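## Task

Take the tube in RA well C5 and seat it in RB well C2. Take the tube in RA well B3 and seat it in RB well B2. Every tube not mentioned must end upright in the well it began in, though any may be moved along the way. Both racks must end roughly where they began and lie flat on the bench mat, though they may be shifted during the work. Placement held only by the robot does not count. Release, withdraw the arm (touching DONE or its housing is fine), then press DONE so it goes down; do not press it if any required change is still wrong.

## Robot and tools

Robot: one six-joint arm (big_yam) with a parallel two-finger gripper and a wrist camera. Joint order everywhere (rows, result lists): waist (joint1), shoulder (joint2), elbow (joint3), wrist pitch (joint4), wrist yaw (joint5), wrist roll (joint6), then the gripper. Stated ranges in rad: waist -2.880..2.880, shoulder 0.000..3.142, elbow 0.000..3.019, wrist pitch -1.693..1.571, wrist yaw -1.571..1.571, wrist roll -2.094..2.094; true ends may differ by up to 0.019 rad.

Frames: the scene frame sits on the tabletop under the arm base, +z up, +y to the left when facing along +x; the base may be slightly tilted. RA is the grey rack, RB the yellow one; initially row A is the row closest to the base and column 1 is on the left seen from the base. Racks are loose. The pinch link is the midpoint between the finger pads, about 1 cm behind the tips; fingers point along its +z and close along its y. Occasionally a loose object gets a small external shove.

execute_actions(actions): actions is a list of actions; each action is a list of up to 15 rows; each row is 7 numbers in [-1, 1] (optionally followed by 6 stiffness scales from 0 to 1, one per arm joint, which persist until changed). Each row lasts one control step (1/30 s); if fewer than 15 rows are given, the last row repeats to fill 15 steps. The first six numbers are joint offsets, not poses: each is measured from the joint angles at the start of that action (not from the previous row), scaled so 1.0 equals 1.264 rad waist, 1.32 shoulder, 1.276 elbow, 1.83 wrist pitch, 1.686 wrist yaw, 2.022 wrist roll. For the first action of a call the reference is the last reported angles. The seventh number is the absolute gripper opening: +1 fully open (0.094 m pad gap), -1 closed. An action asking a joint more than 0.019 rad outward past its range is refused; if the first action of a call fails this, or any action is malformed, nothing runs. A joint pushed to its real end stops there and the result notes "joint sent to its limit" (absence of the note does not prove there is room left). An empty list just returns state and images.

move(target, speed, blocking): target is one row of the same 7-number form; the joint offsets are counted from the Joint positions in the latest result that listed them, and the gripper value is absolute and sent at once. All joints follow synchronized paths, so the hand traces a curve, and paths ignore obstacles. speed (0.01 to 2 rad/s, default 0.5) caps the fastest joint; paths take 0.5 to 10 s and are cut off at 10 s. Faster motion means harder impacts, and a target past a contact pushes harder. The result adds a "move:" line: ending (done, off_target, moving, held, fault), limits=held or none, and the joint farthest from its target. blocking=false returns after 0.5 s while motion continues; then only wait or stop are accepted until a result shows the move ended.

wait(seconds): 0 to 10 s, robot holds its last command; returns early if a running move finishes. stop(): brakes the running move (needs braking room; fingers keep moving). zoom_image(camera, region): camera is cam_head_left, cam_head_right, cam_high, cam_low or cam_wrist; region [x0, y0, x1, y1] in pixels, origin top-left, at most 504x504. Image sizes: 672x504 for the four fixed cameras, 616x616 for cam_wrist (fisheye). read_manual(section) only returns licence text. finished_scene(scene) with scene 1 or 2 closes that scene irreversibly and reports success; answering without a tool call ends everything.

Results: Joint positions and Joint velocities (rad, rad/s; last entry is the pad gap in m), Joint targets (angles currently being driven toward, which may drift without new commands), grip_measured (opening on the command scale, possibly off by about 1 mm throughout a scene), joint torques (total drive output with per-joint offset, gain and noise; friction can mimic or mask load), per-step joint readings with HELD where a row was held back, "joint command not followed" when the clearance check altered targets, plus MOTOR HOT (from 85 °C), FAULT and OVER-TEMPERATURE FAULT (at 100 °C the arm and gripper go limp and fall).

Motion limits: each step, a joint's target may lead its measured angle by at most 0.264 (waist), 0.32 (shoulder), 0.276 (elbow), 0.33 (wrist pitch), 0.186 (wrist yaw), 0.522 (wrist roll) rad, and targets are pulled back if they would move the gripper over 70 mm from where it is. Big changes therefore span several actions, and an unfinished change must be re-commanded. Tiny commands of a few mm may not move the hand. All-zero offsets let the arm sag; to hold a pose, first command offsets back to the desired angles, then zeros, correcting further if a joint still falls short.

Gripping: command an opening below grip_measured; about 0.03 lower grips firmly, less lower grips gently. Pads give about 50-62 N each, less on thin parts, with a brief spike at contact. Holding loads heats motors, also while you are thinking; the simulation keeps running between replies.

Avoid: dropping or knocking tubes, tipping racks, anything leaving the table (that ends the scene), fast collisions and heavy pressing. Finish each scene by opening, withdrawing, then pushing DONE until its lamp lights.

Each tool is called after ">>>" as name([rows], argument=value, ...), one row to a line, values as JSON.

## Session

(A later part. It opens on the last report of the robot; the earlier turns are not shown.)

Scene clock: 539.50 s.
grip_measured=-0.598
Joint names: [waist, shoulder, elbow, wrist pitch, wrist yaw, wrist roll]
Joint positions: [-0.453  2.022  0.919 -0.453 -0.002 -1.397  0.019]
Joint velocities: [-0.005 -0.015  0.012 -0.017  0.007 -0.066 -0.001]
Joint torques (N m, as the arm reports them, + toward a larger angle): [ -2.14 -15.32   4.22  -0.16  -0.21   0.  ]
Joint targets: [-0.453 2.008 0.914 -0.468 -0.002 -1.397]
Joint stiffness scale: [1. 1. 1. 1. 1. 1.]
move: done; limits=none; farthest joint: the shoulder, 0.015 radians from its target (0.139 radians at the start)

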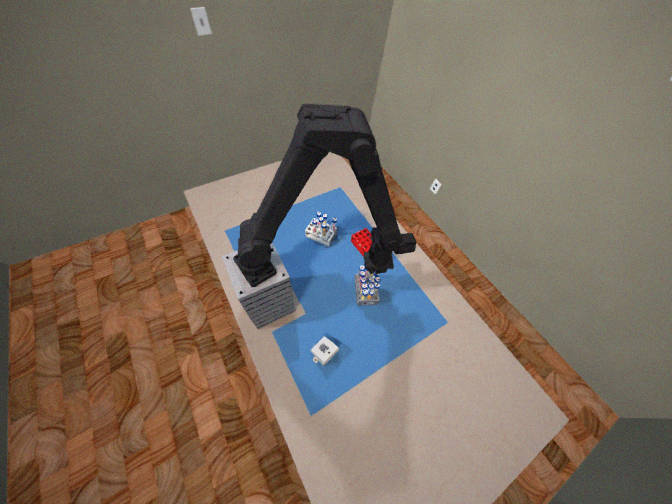

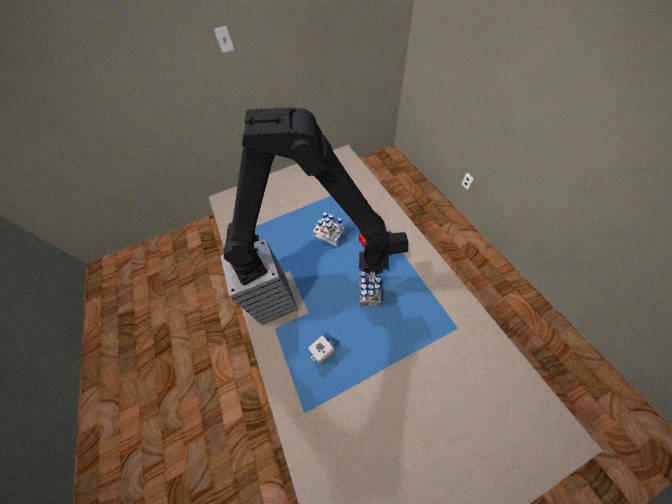

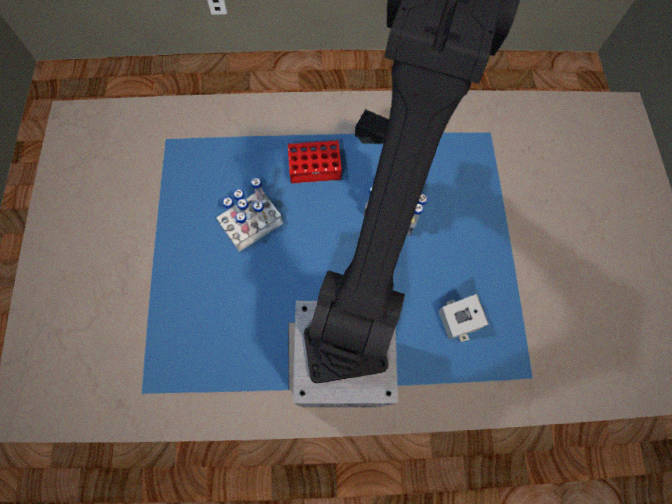

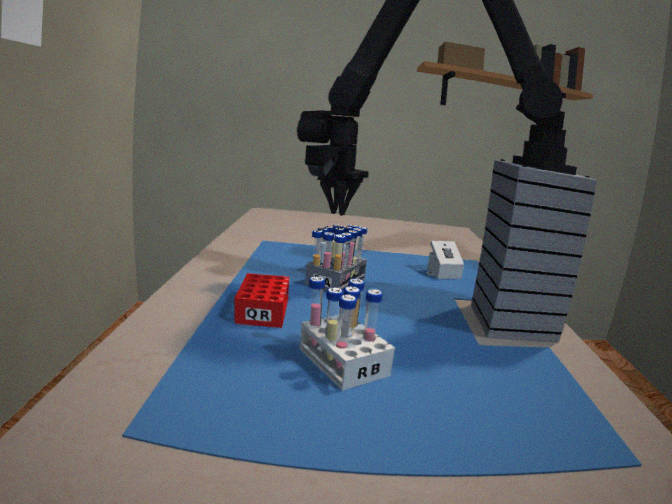

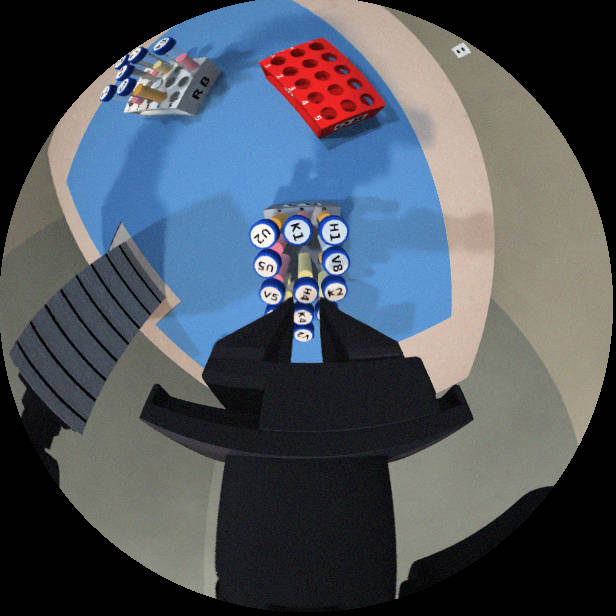

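>>> move(target=[-0.016,0.065,0.03,0.04,0,0,-0.47], speed=0.08)

>>> zoom_image(camera="cam_wrist", region=[200,200,420,400])

Scene clock: 545.50 s.
grip_measured=-0.471
Joint names: [waist, shoulder, elbow, wrist pitch, wrist yaw, wrist roll]
Joint positions: [-0.459  2.089  0.933 -0.396 -0.002 -1.397  0.025]
Joint velocities: [-0.015  0.015 -0.002 -0.012  0.022  0.007 -0.001]
Joint torques (N m, as the arm reports them, + toward a larger angle): [ -3.54 -12.54   6.34   1.11  -0.24  -0.02]
Joint targets: [-0.473 2.108 0.957 -0.380 -0.002 -1.397]
Joint stiffness scale: [1. 1. 1. 1. 1. 1.]
move: off_target; limits=none; farthest joint: the elbow, 0.024 radians from its target (0.038 radians at the start)

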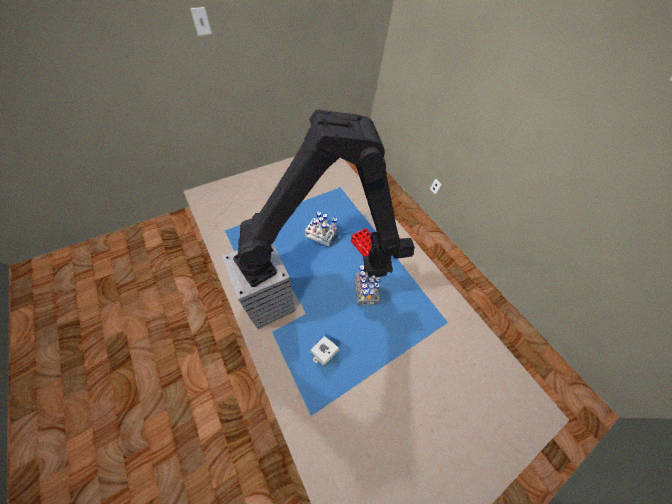

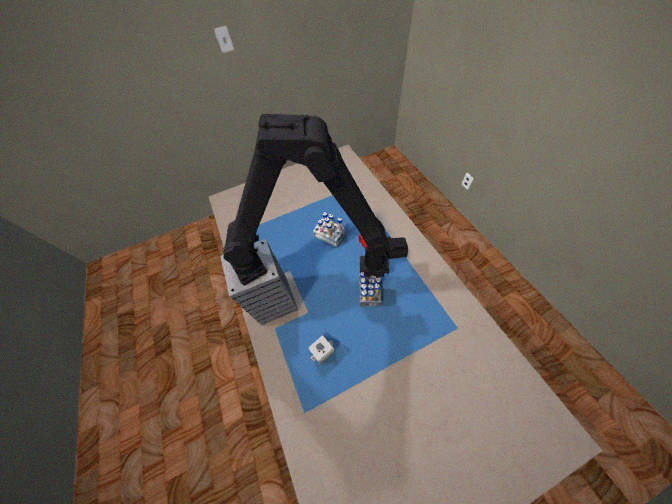

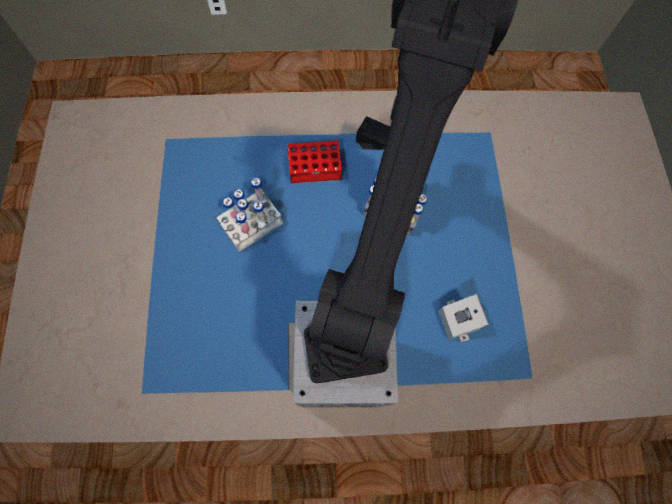

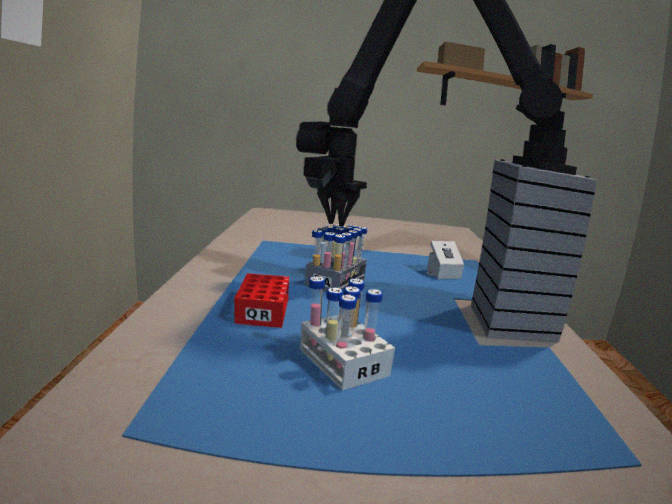

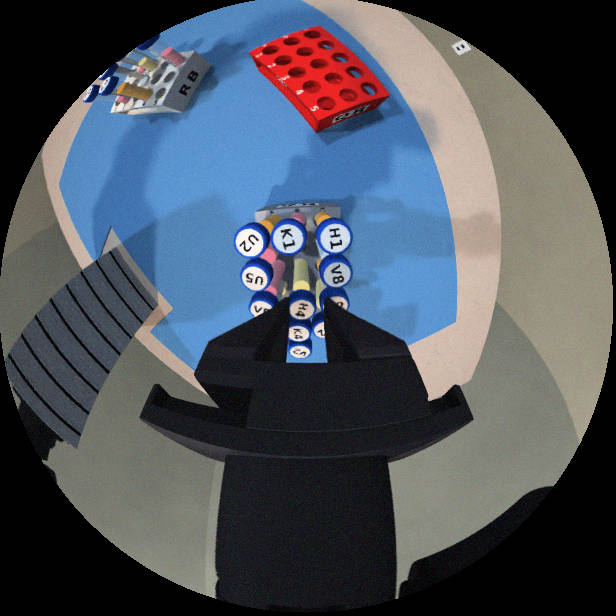

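Region (200, 200, 420, 400) of cam_wrist's 616x616 image, scaled by 2.291, with more detail than that image has; it fills the top 458 rows of this view, and the rest is white.

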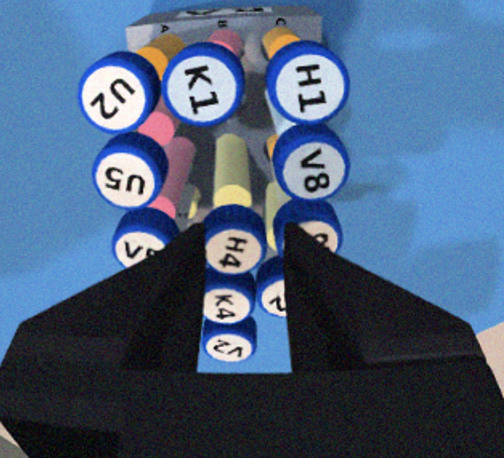

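>>> move(target=[0,0,0.012,-0.02,0,0,-0.49], speed=0.04)

>>> move(target=[0,0.066,0.012,0.04,0,0,-0.49], speed=0.04)

>>> zoom_image(camera="cam_wrist", region=[200,200,420,400])

Scene clock: 554.80 s.
grip_measured=-0.488
Joint names: [waist, shoulder, elbow, wrist pitch, wrist yaw, wrist roll]
Joint positions: [-0.459  2.089  0.933 -0.418 -0.002 -1.397  0.024]
Joint velocities: [ 0.005  0.005 -0.007 -0.002 -0.037 -0.037 -0.   ]
Joint torques (N m, as the arm reports them, + toward a larger angle): [ -1.9  -14.61   5.43  -0.07  -0.24  -0.02]
Joint targets: [-0.459 2.089 0.948 -0.433 -0.002 -1.397]
Joint stiffness scale: [1. 1. 1. 1. 1. 1.]
move: done; limits=none; farthest joint: the elbow, 0.015 radians from its target (0.015 radians at the start)

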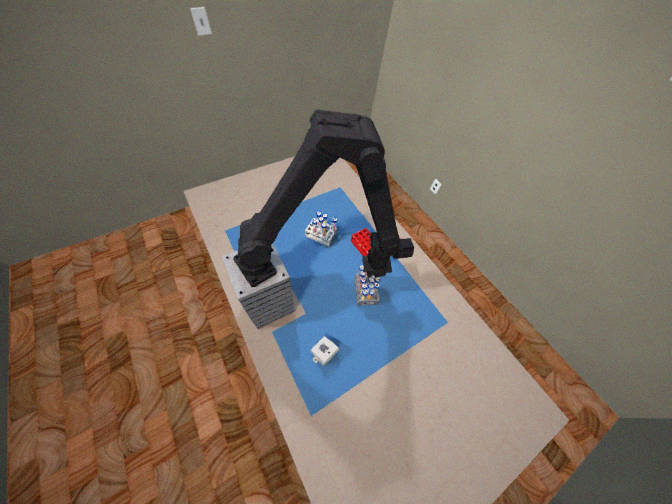

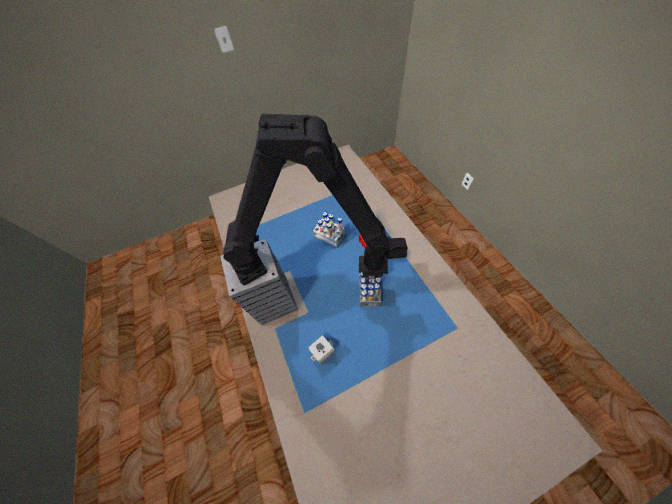

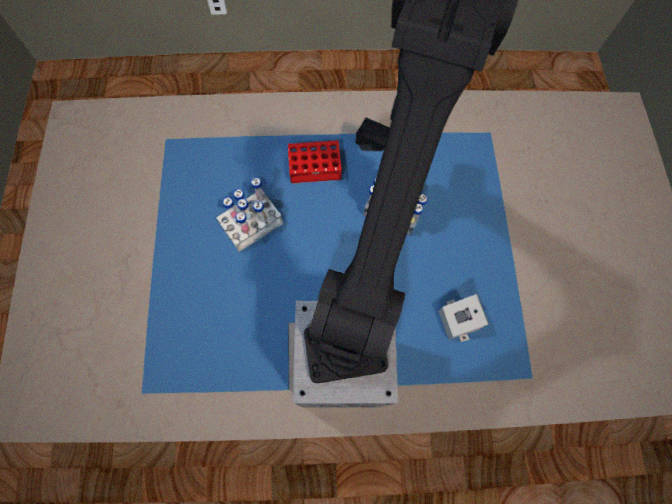

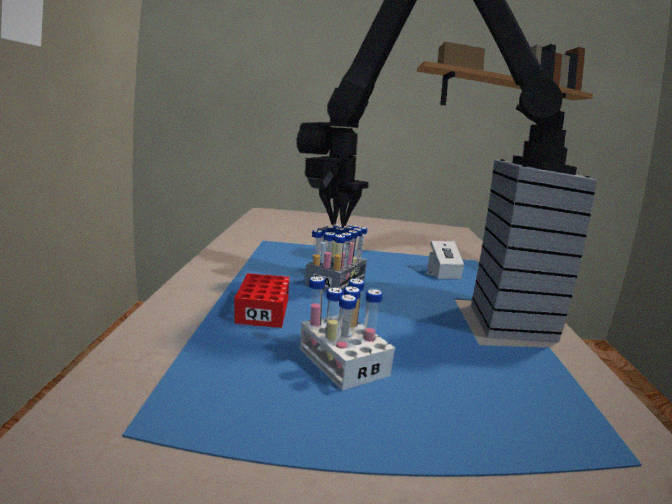

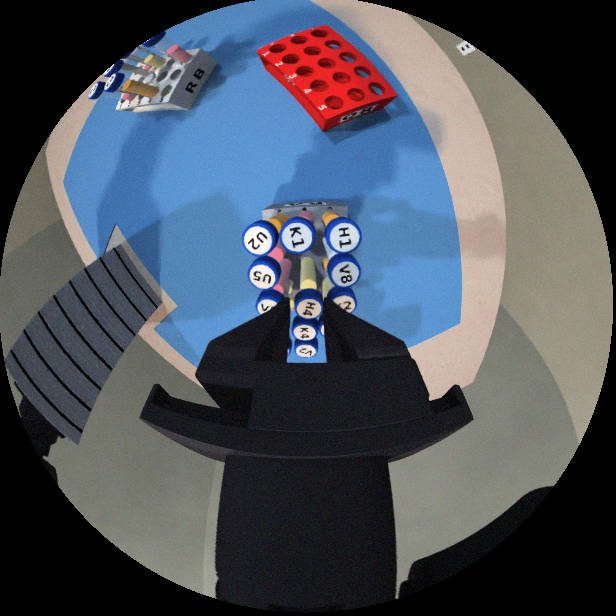

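Scene clock: 557.20 s.
grip_measured=-0.489
Joint names: [waist, shoulder, elbow, wrist pitch, wrist yaw, wrist roll]
Joint positions: [-0.459  2.122  0.933 -0.372 -0.002 -1.397  0.024]
Joint velocities: [-0.015  0.005  0.002 -0.002 -0.007  0.007  0.   ]
Joint torques (N m, as the arm reports them, + toward a larger angle): [ -2.06 -10.39   5.26   1.33  -0.27  -0.02]
Joint targets: [-0.459 2.177 0.948 -0.345 -0.002 -1.397]
Joint stiffness scale: [1. 1. 1. 1. 1. 1.]
move: off_target; limits=none; farthest joint: the shoulder, 0.054 radians from its target (0.087 radians at the start)

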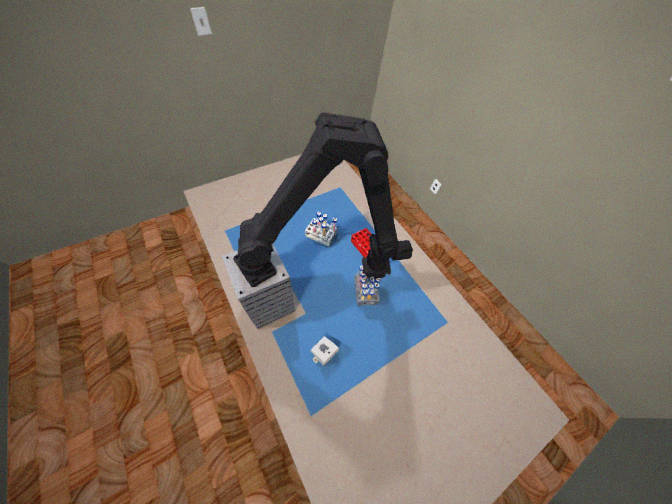

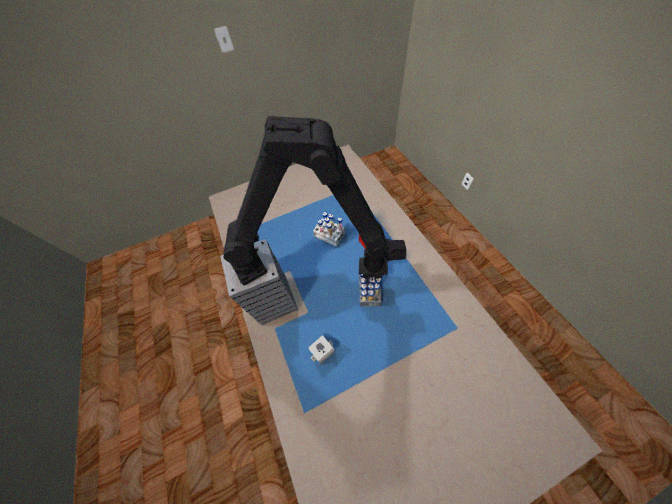

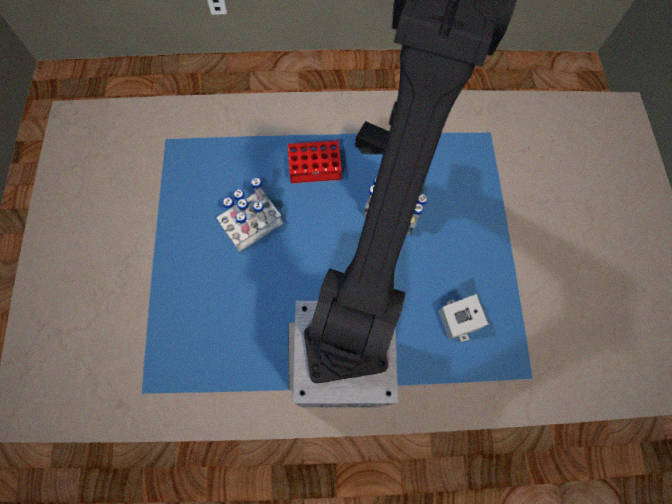

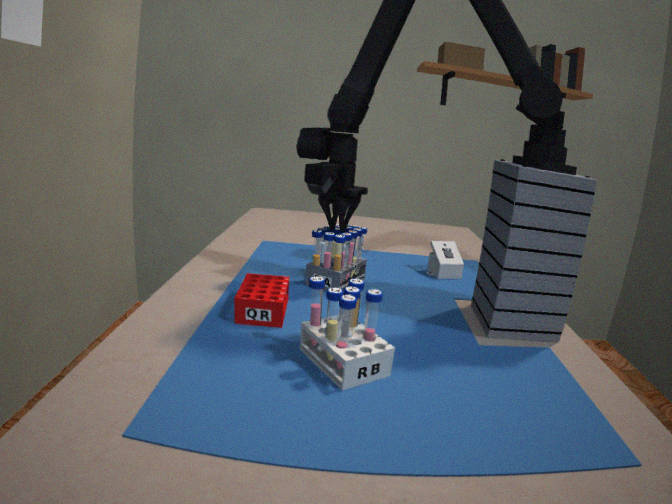

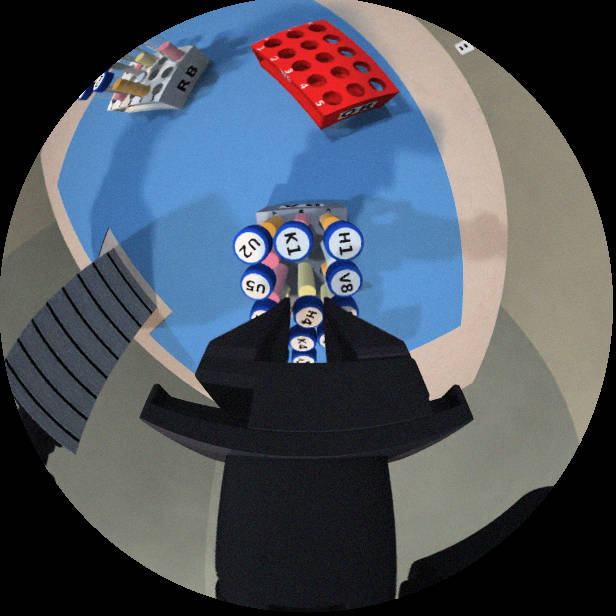

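Region (200, 200, 420, 400) of cam_wrist's 616x616 image, scaled by 2.291, with more detail than that image has; it fills the top 458 rows of this view, and the rest is white.

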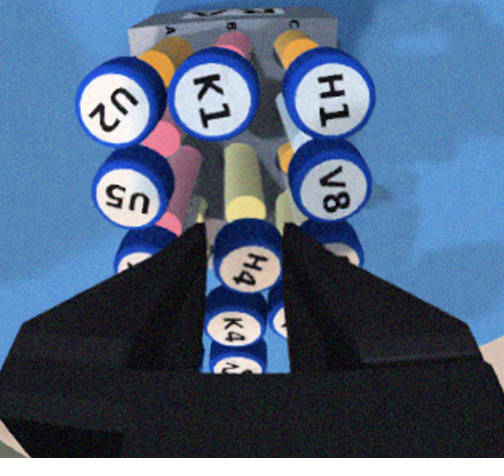

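>>> move(target=[0.052,-0.03,0.012,-0.03,0,0,-0.55], speed=0.06)

>>> move(target=[0,0.06,0.012,0.036,0,0,-0.55], speed=0.04)

>>> move(target=[-0.06,0,0.008,0,0,0,-0.5], speed=0.03)

>>> zoom_image(camera="cam_wrist", region=[200,200,420,400])

Scene clock: 567.00 s.
grip_measured=-0.549
Joint names: [waist, shoulder, elbow, wrist pitch, wrist yaw, wrist roll]
Joint positions: [-0.406  2.099  0.933 -0.412 -0.002 -1.397  0.021]
Joint velocities: [ 0.005 -0.015  0.002 -0.007 -0.037 -0.022  0.001]
Joint torques (N m, as the arm reports them, + toward a larger angle): [ -1.18 -16.16   5.28  -0.01  -0.24   0.02]
Joint targets: [-0.393 2.082 0.948 -0.427 -0.002 -1.397]
Joint stiffness scale: [1. 1. 1. 1. 1. 1.]
move: done; limits=none; farthest joint: the shoulder, 0.016 radians from its target (0.040 radians at the start)

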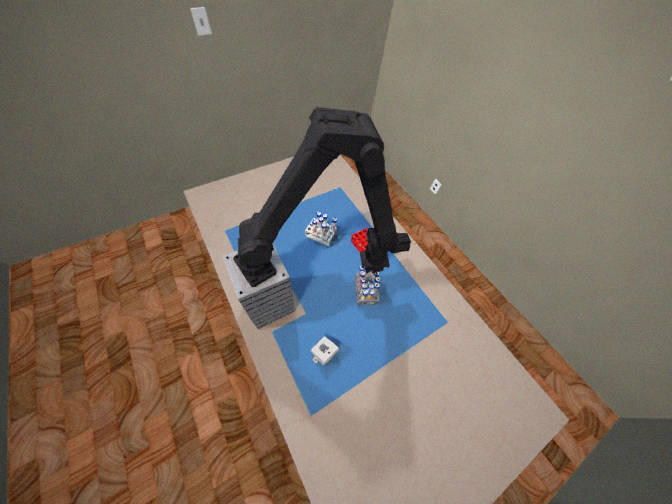

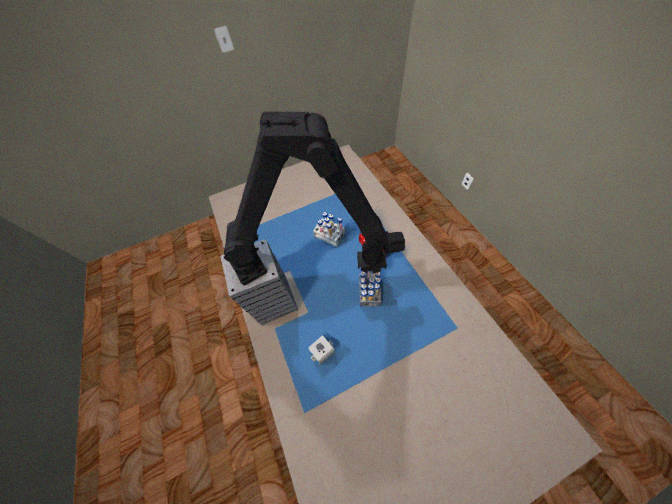

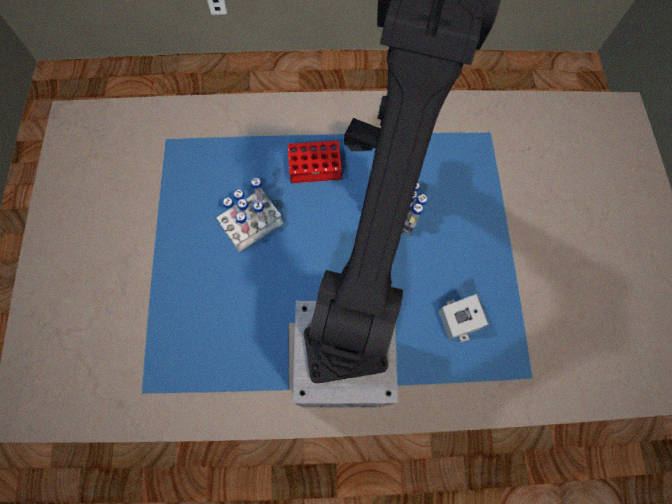

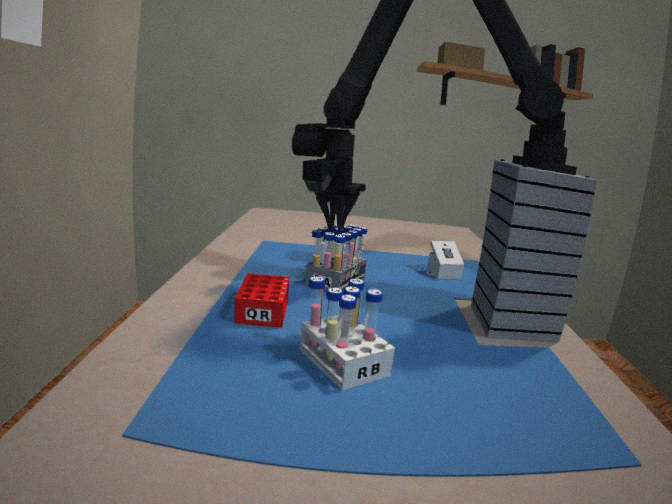

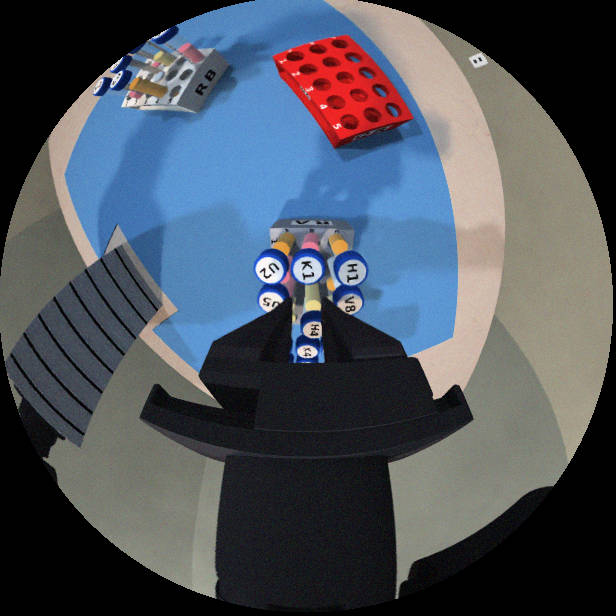

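Scene clock: 569.27 s.
grip_measured=-0.549
Joint names: [waist, shoulder, elbow, wrist pitch, wrist yaw, wrist roll]
Joint positions: [-0.406  2.152  0.937 -0.355 -0.002 -1.397  0.021]
Joint velocities: [-0.015  0.005 -0.027 -0.002 -0.022  0.037 -0.001]
Joint torques (N m, as the arm reports them, + toward a larger angle): [ -2.04 -12.31   4.58   0.64  -0.22   0.  ]
Joint targets: [-0.406 2.178 0.948 -0.346 -0.002 -1.397]
Joint stiffness scale: [1. 1. 1. 1. 1. 1.]
move: off_target; limits=none; farthest joint: the shoulder, 0.026 radians from its target (0.080 radians at the start)

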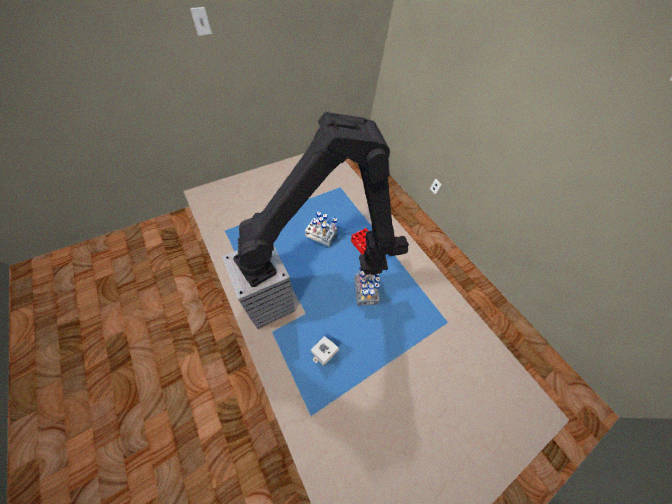

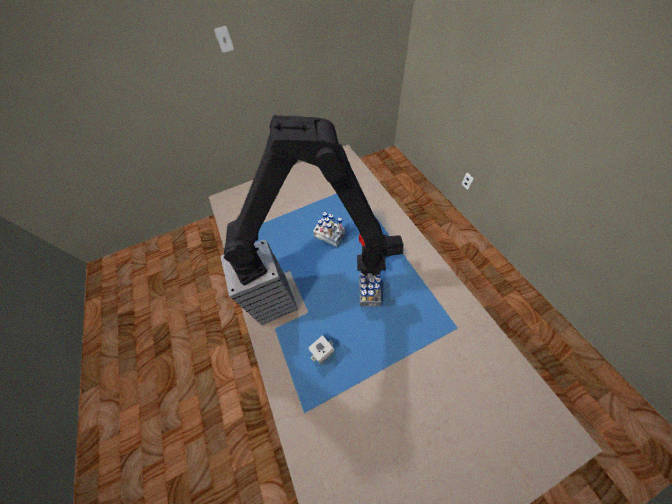

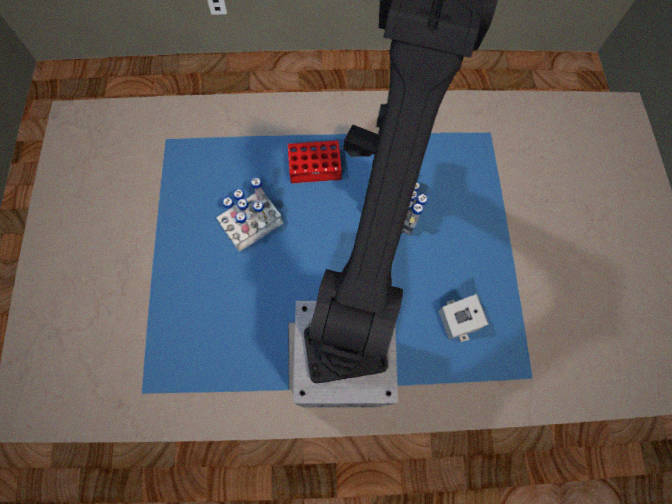

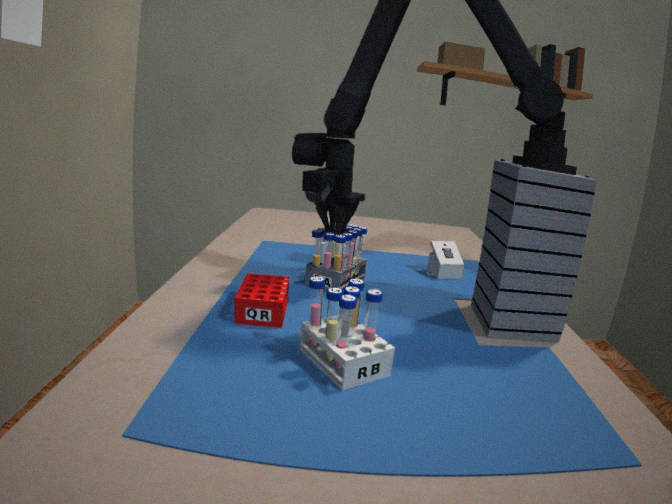

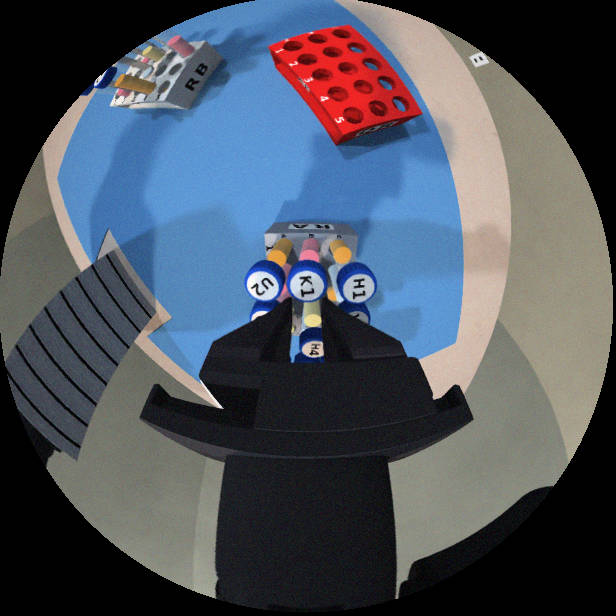

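Scene clock: 572.03 s.
grip_measured=-0.501
Joint names: [waist, shoulder, elbow, wrist pitch, wrist yaw, wrist roll]
Joint positions: [-0.461  2.152  0.937 -0.355 -0.004 -1.397  0.023]
Joint velocities: [ 0.005 -0.015  0.002 -0.002 -0.022 -0.022  0.001]
Joint torques (N m, as the arm reports them, + toward a larger angle): [ -3.95 -13.71   4.58   0.35  -0.18  -0.01]
Joint targets: [-0.482 2.152 0.947 -0.355 -0.002 -1.397]
Joint stiffness scale: [1. 1. 1. 1. 1. 1.]
move: done; limits=none; farthest joint: the waist, 0.020 radians from its target (0.076 radians at the start)

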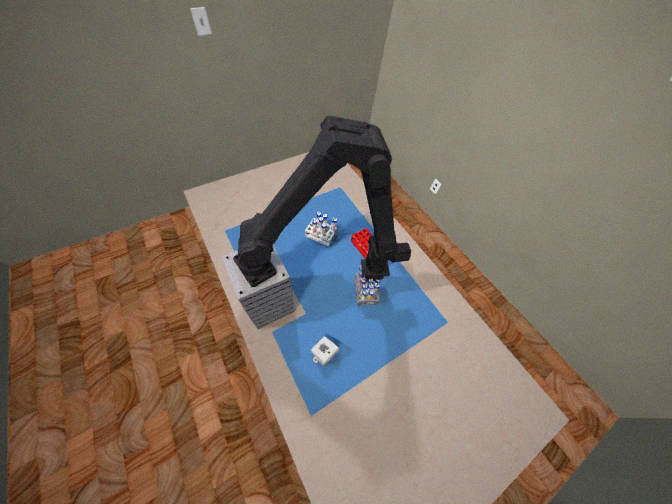

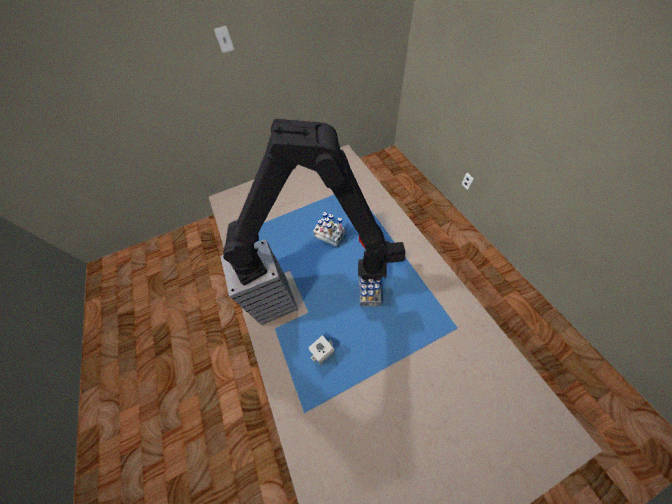

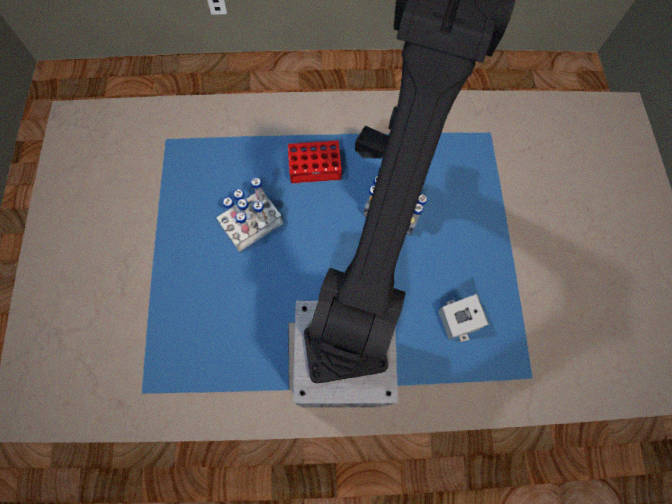

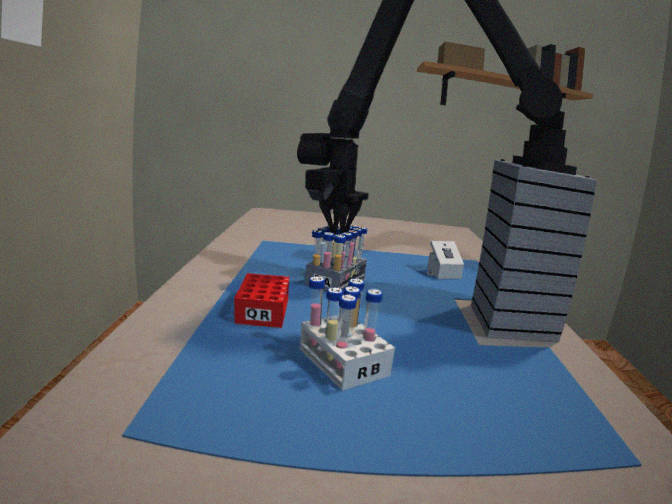

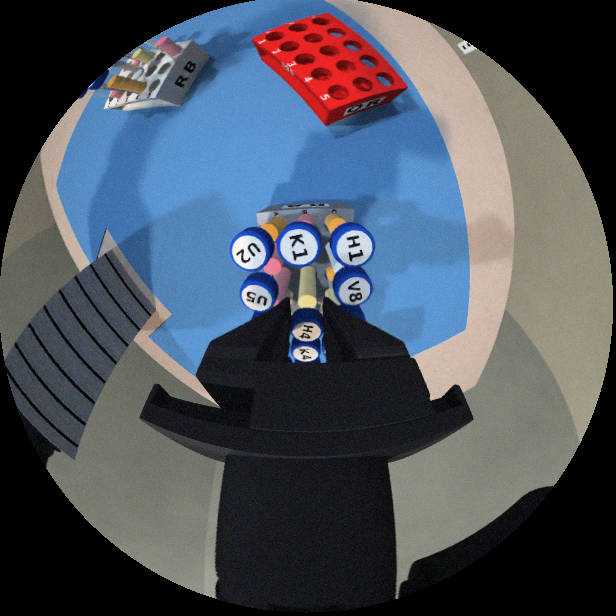

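Region (200, 200, 420, 400) of cam_wrist's 616x616 image, scaled by 2.291, with more detail than that image has; it fills the top 458 rows of this view, and the rest is white.

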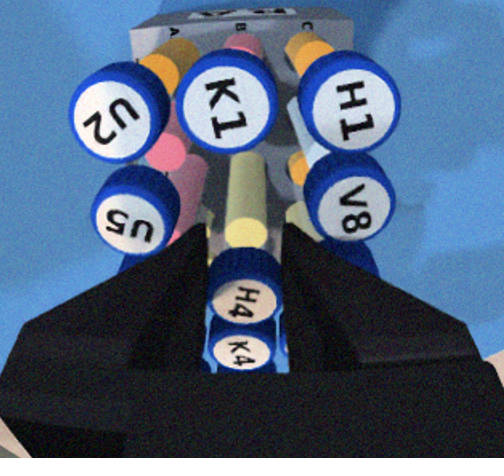

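>>> move(target=[-0.028,0.005,0.008,0,0,0,-0.48], speed=0.03)

>>> move(target=[0,0,0.005,0,0,0,-0.6])

Scene clock: 582.67 s.
grip_measured=-0.481
Joint names: [waist, shoulder, elbow, wrist pitch, wrist yaw, wrist roll]
Joint positions: [-0.479  2.152  0.937 -0.355 -0.004 -1.397  0.024]
Joint velocities: [ 0.005  0.005  0.002 -0.007 -0.051  0.007 -0.001]
Joint torques (N m, as the arm reports them, + toward a larger angle): [ -2.73 -14.37   4.58   0.48  -0.21   0.02]
Joint targets: [-0.497 2.159 0.947 -0.355 -0.003 -1.397]
Joint stiffness scale: [1. 1. 1. 1. 1. 1.]
move: done; limits=none; farthest joint: the waist, 0.017 radians from its target (0.035 radians at the start)

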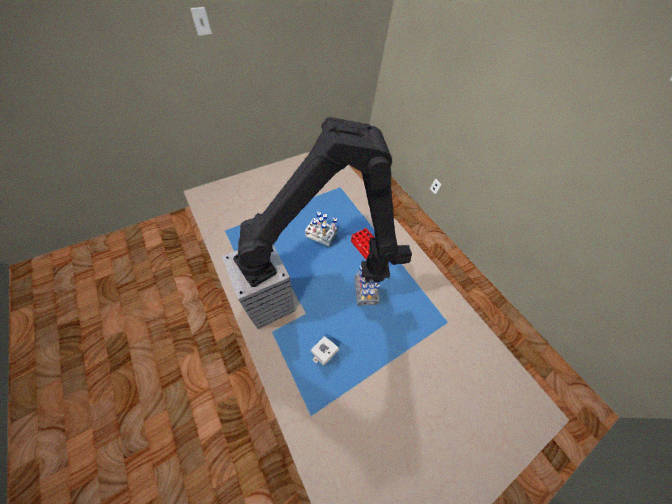

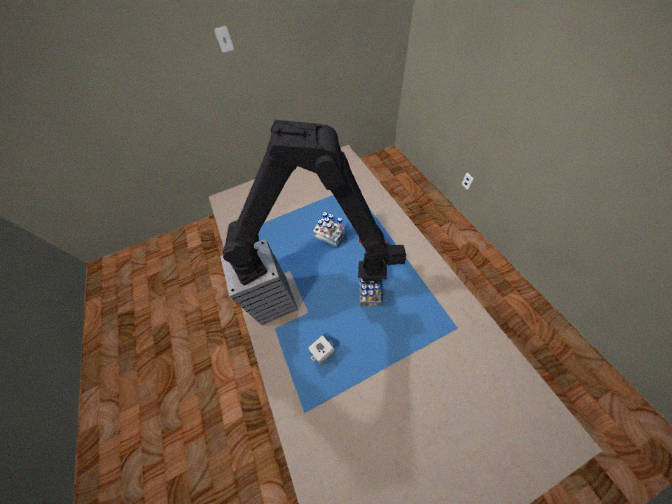

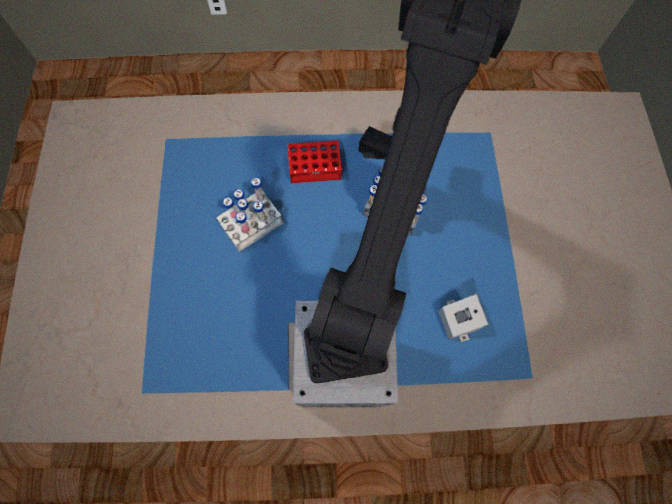

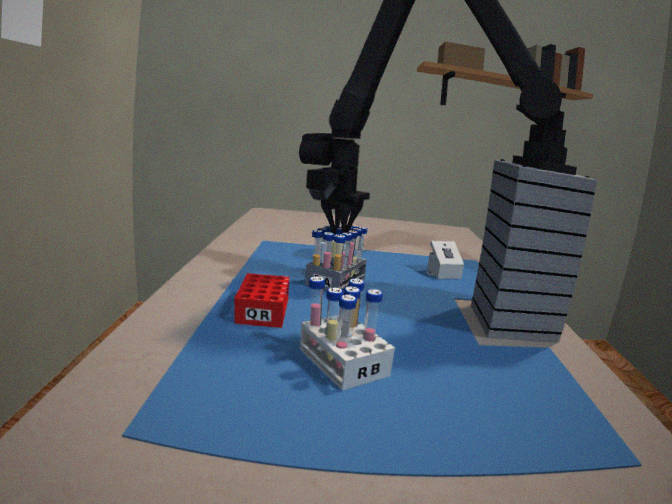

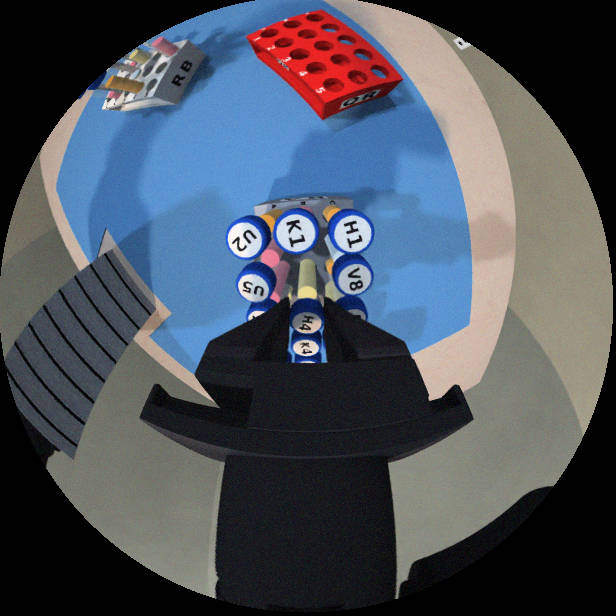

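Scene clock: 583.37 s.
grip_measured=-0.545
Joint names: [waist, shoulder, elbow, wrist pitch, wrist yaw, wrist roll]
Joint positions: [-0.479  2.152  0.937 -0.355 -0.004 -1.397  0.021]
Joint velocities: [-0.005  0.005  0.002 -0.002 -0.037 -0.11   0.001]
Joint torques (N m, as the arm reports them, + toward a larger angle): [ -2.24 -14.44   4.07   0.47  -0.22  -0.01]
Joint targets: [-0.479 2.152 0.944 -0.355 -0.004 -1.397]
Joint stiffness scale: [1. 1. 1. 1. 1. 1.]
move: done; limits=none; farthest joint: the elbow, 0.006 radians from its target (0.006 radians at the start)

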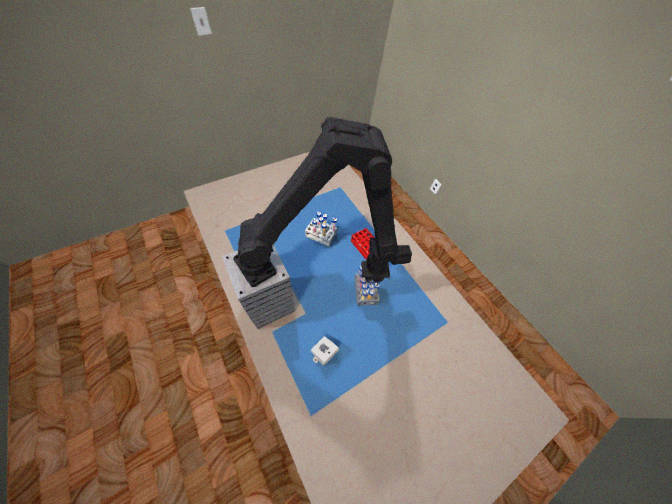

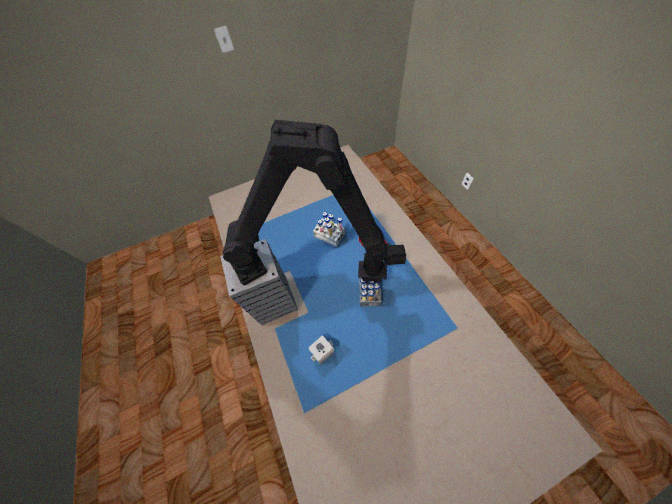

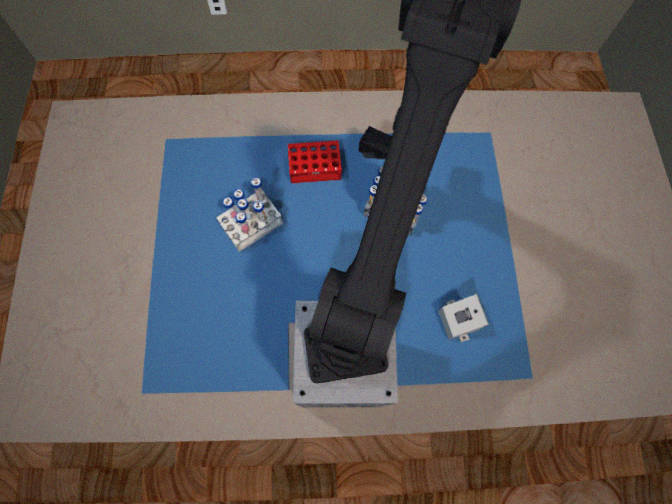

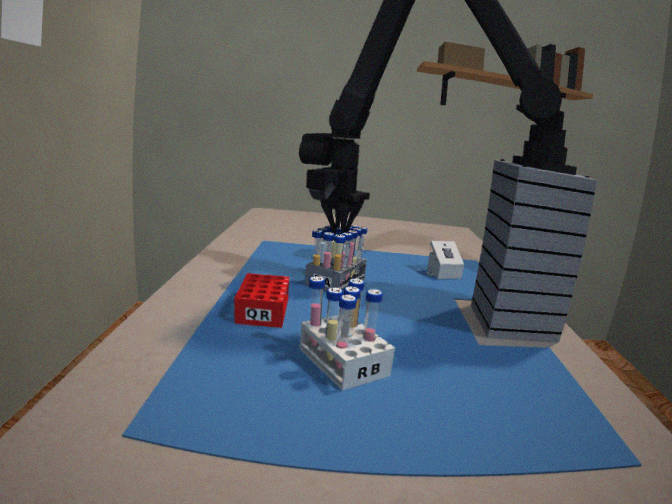

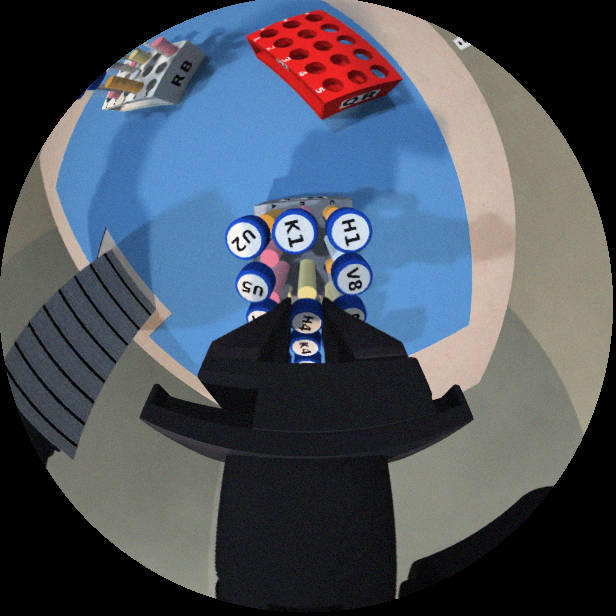

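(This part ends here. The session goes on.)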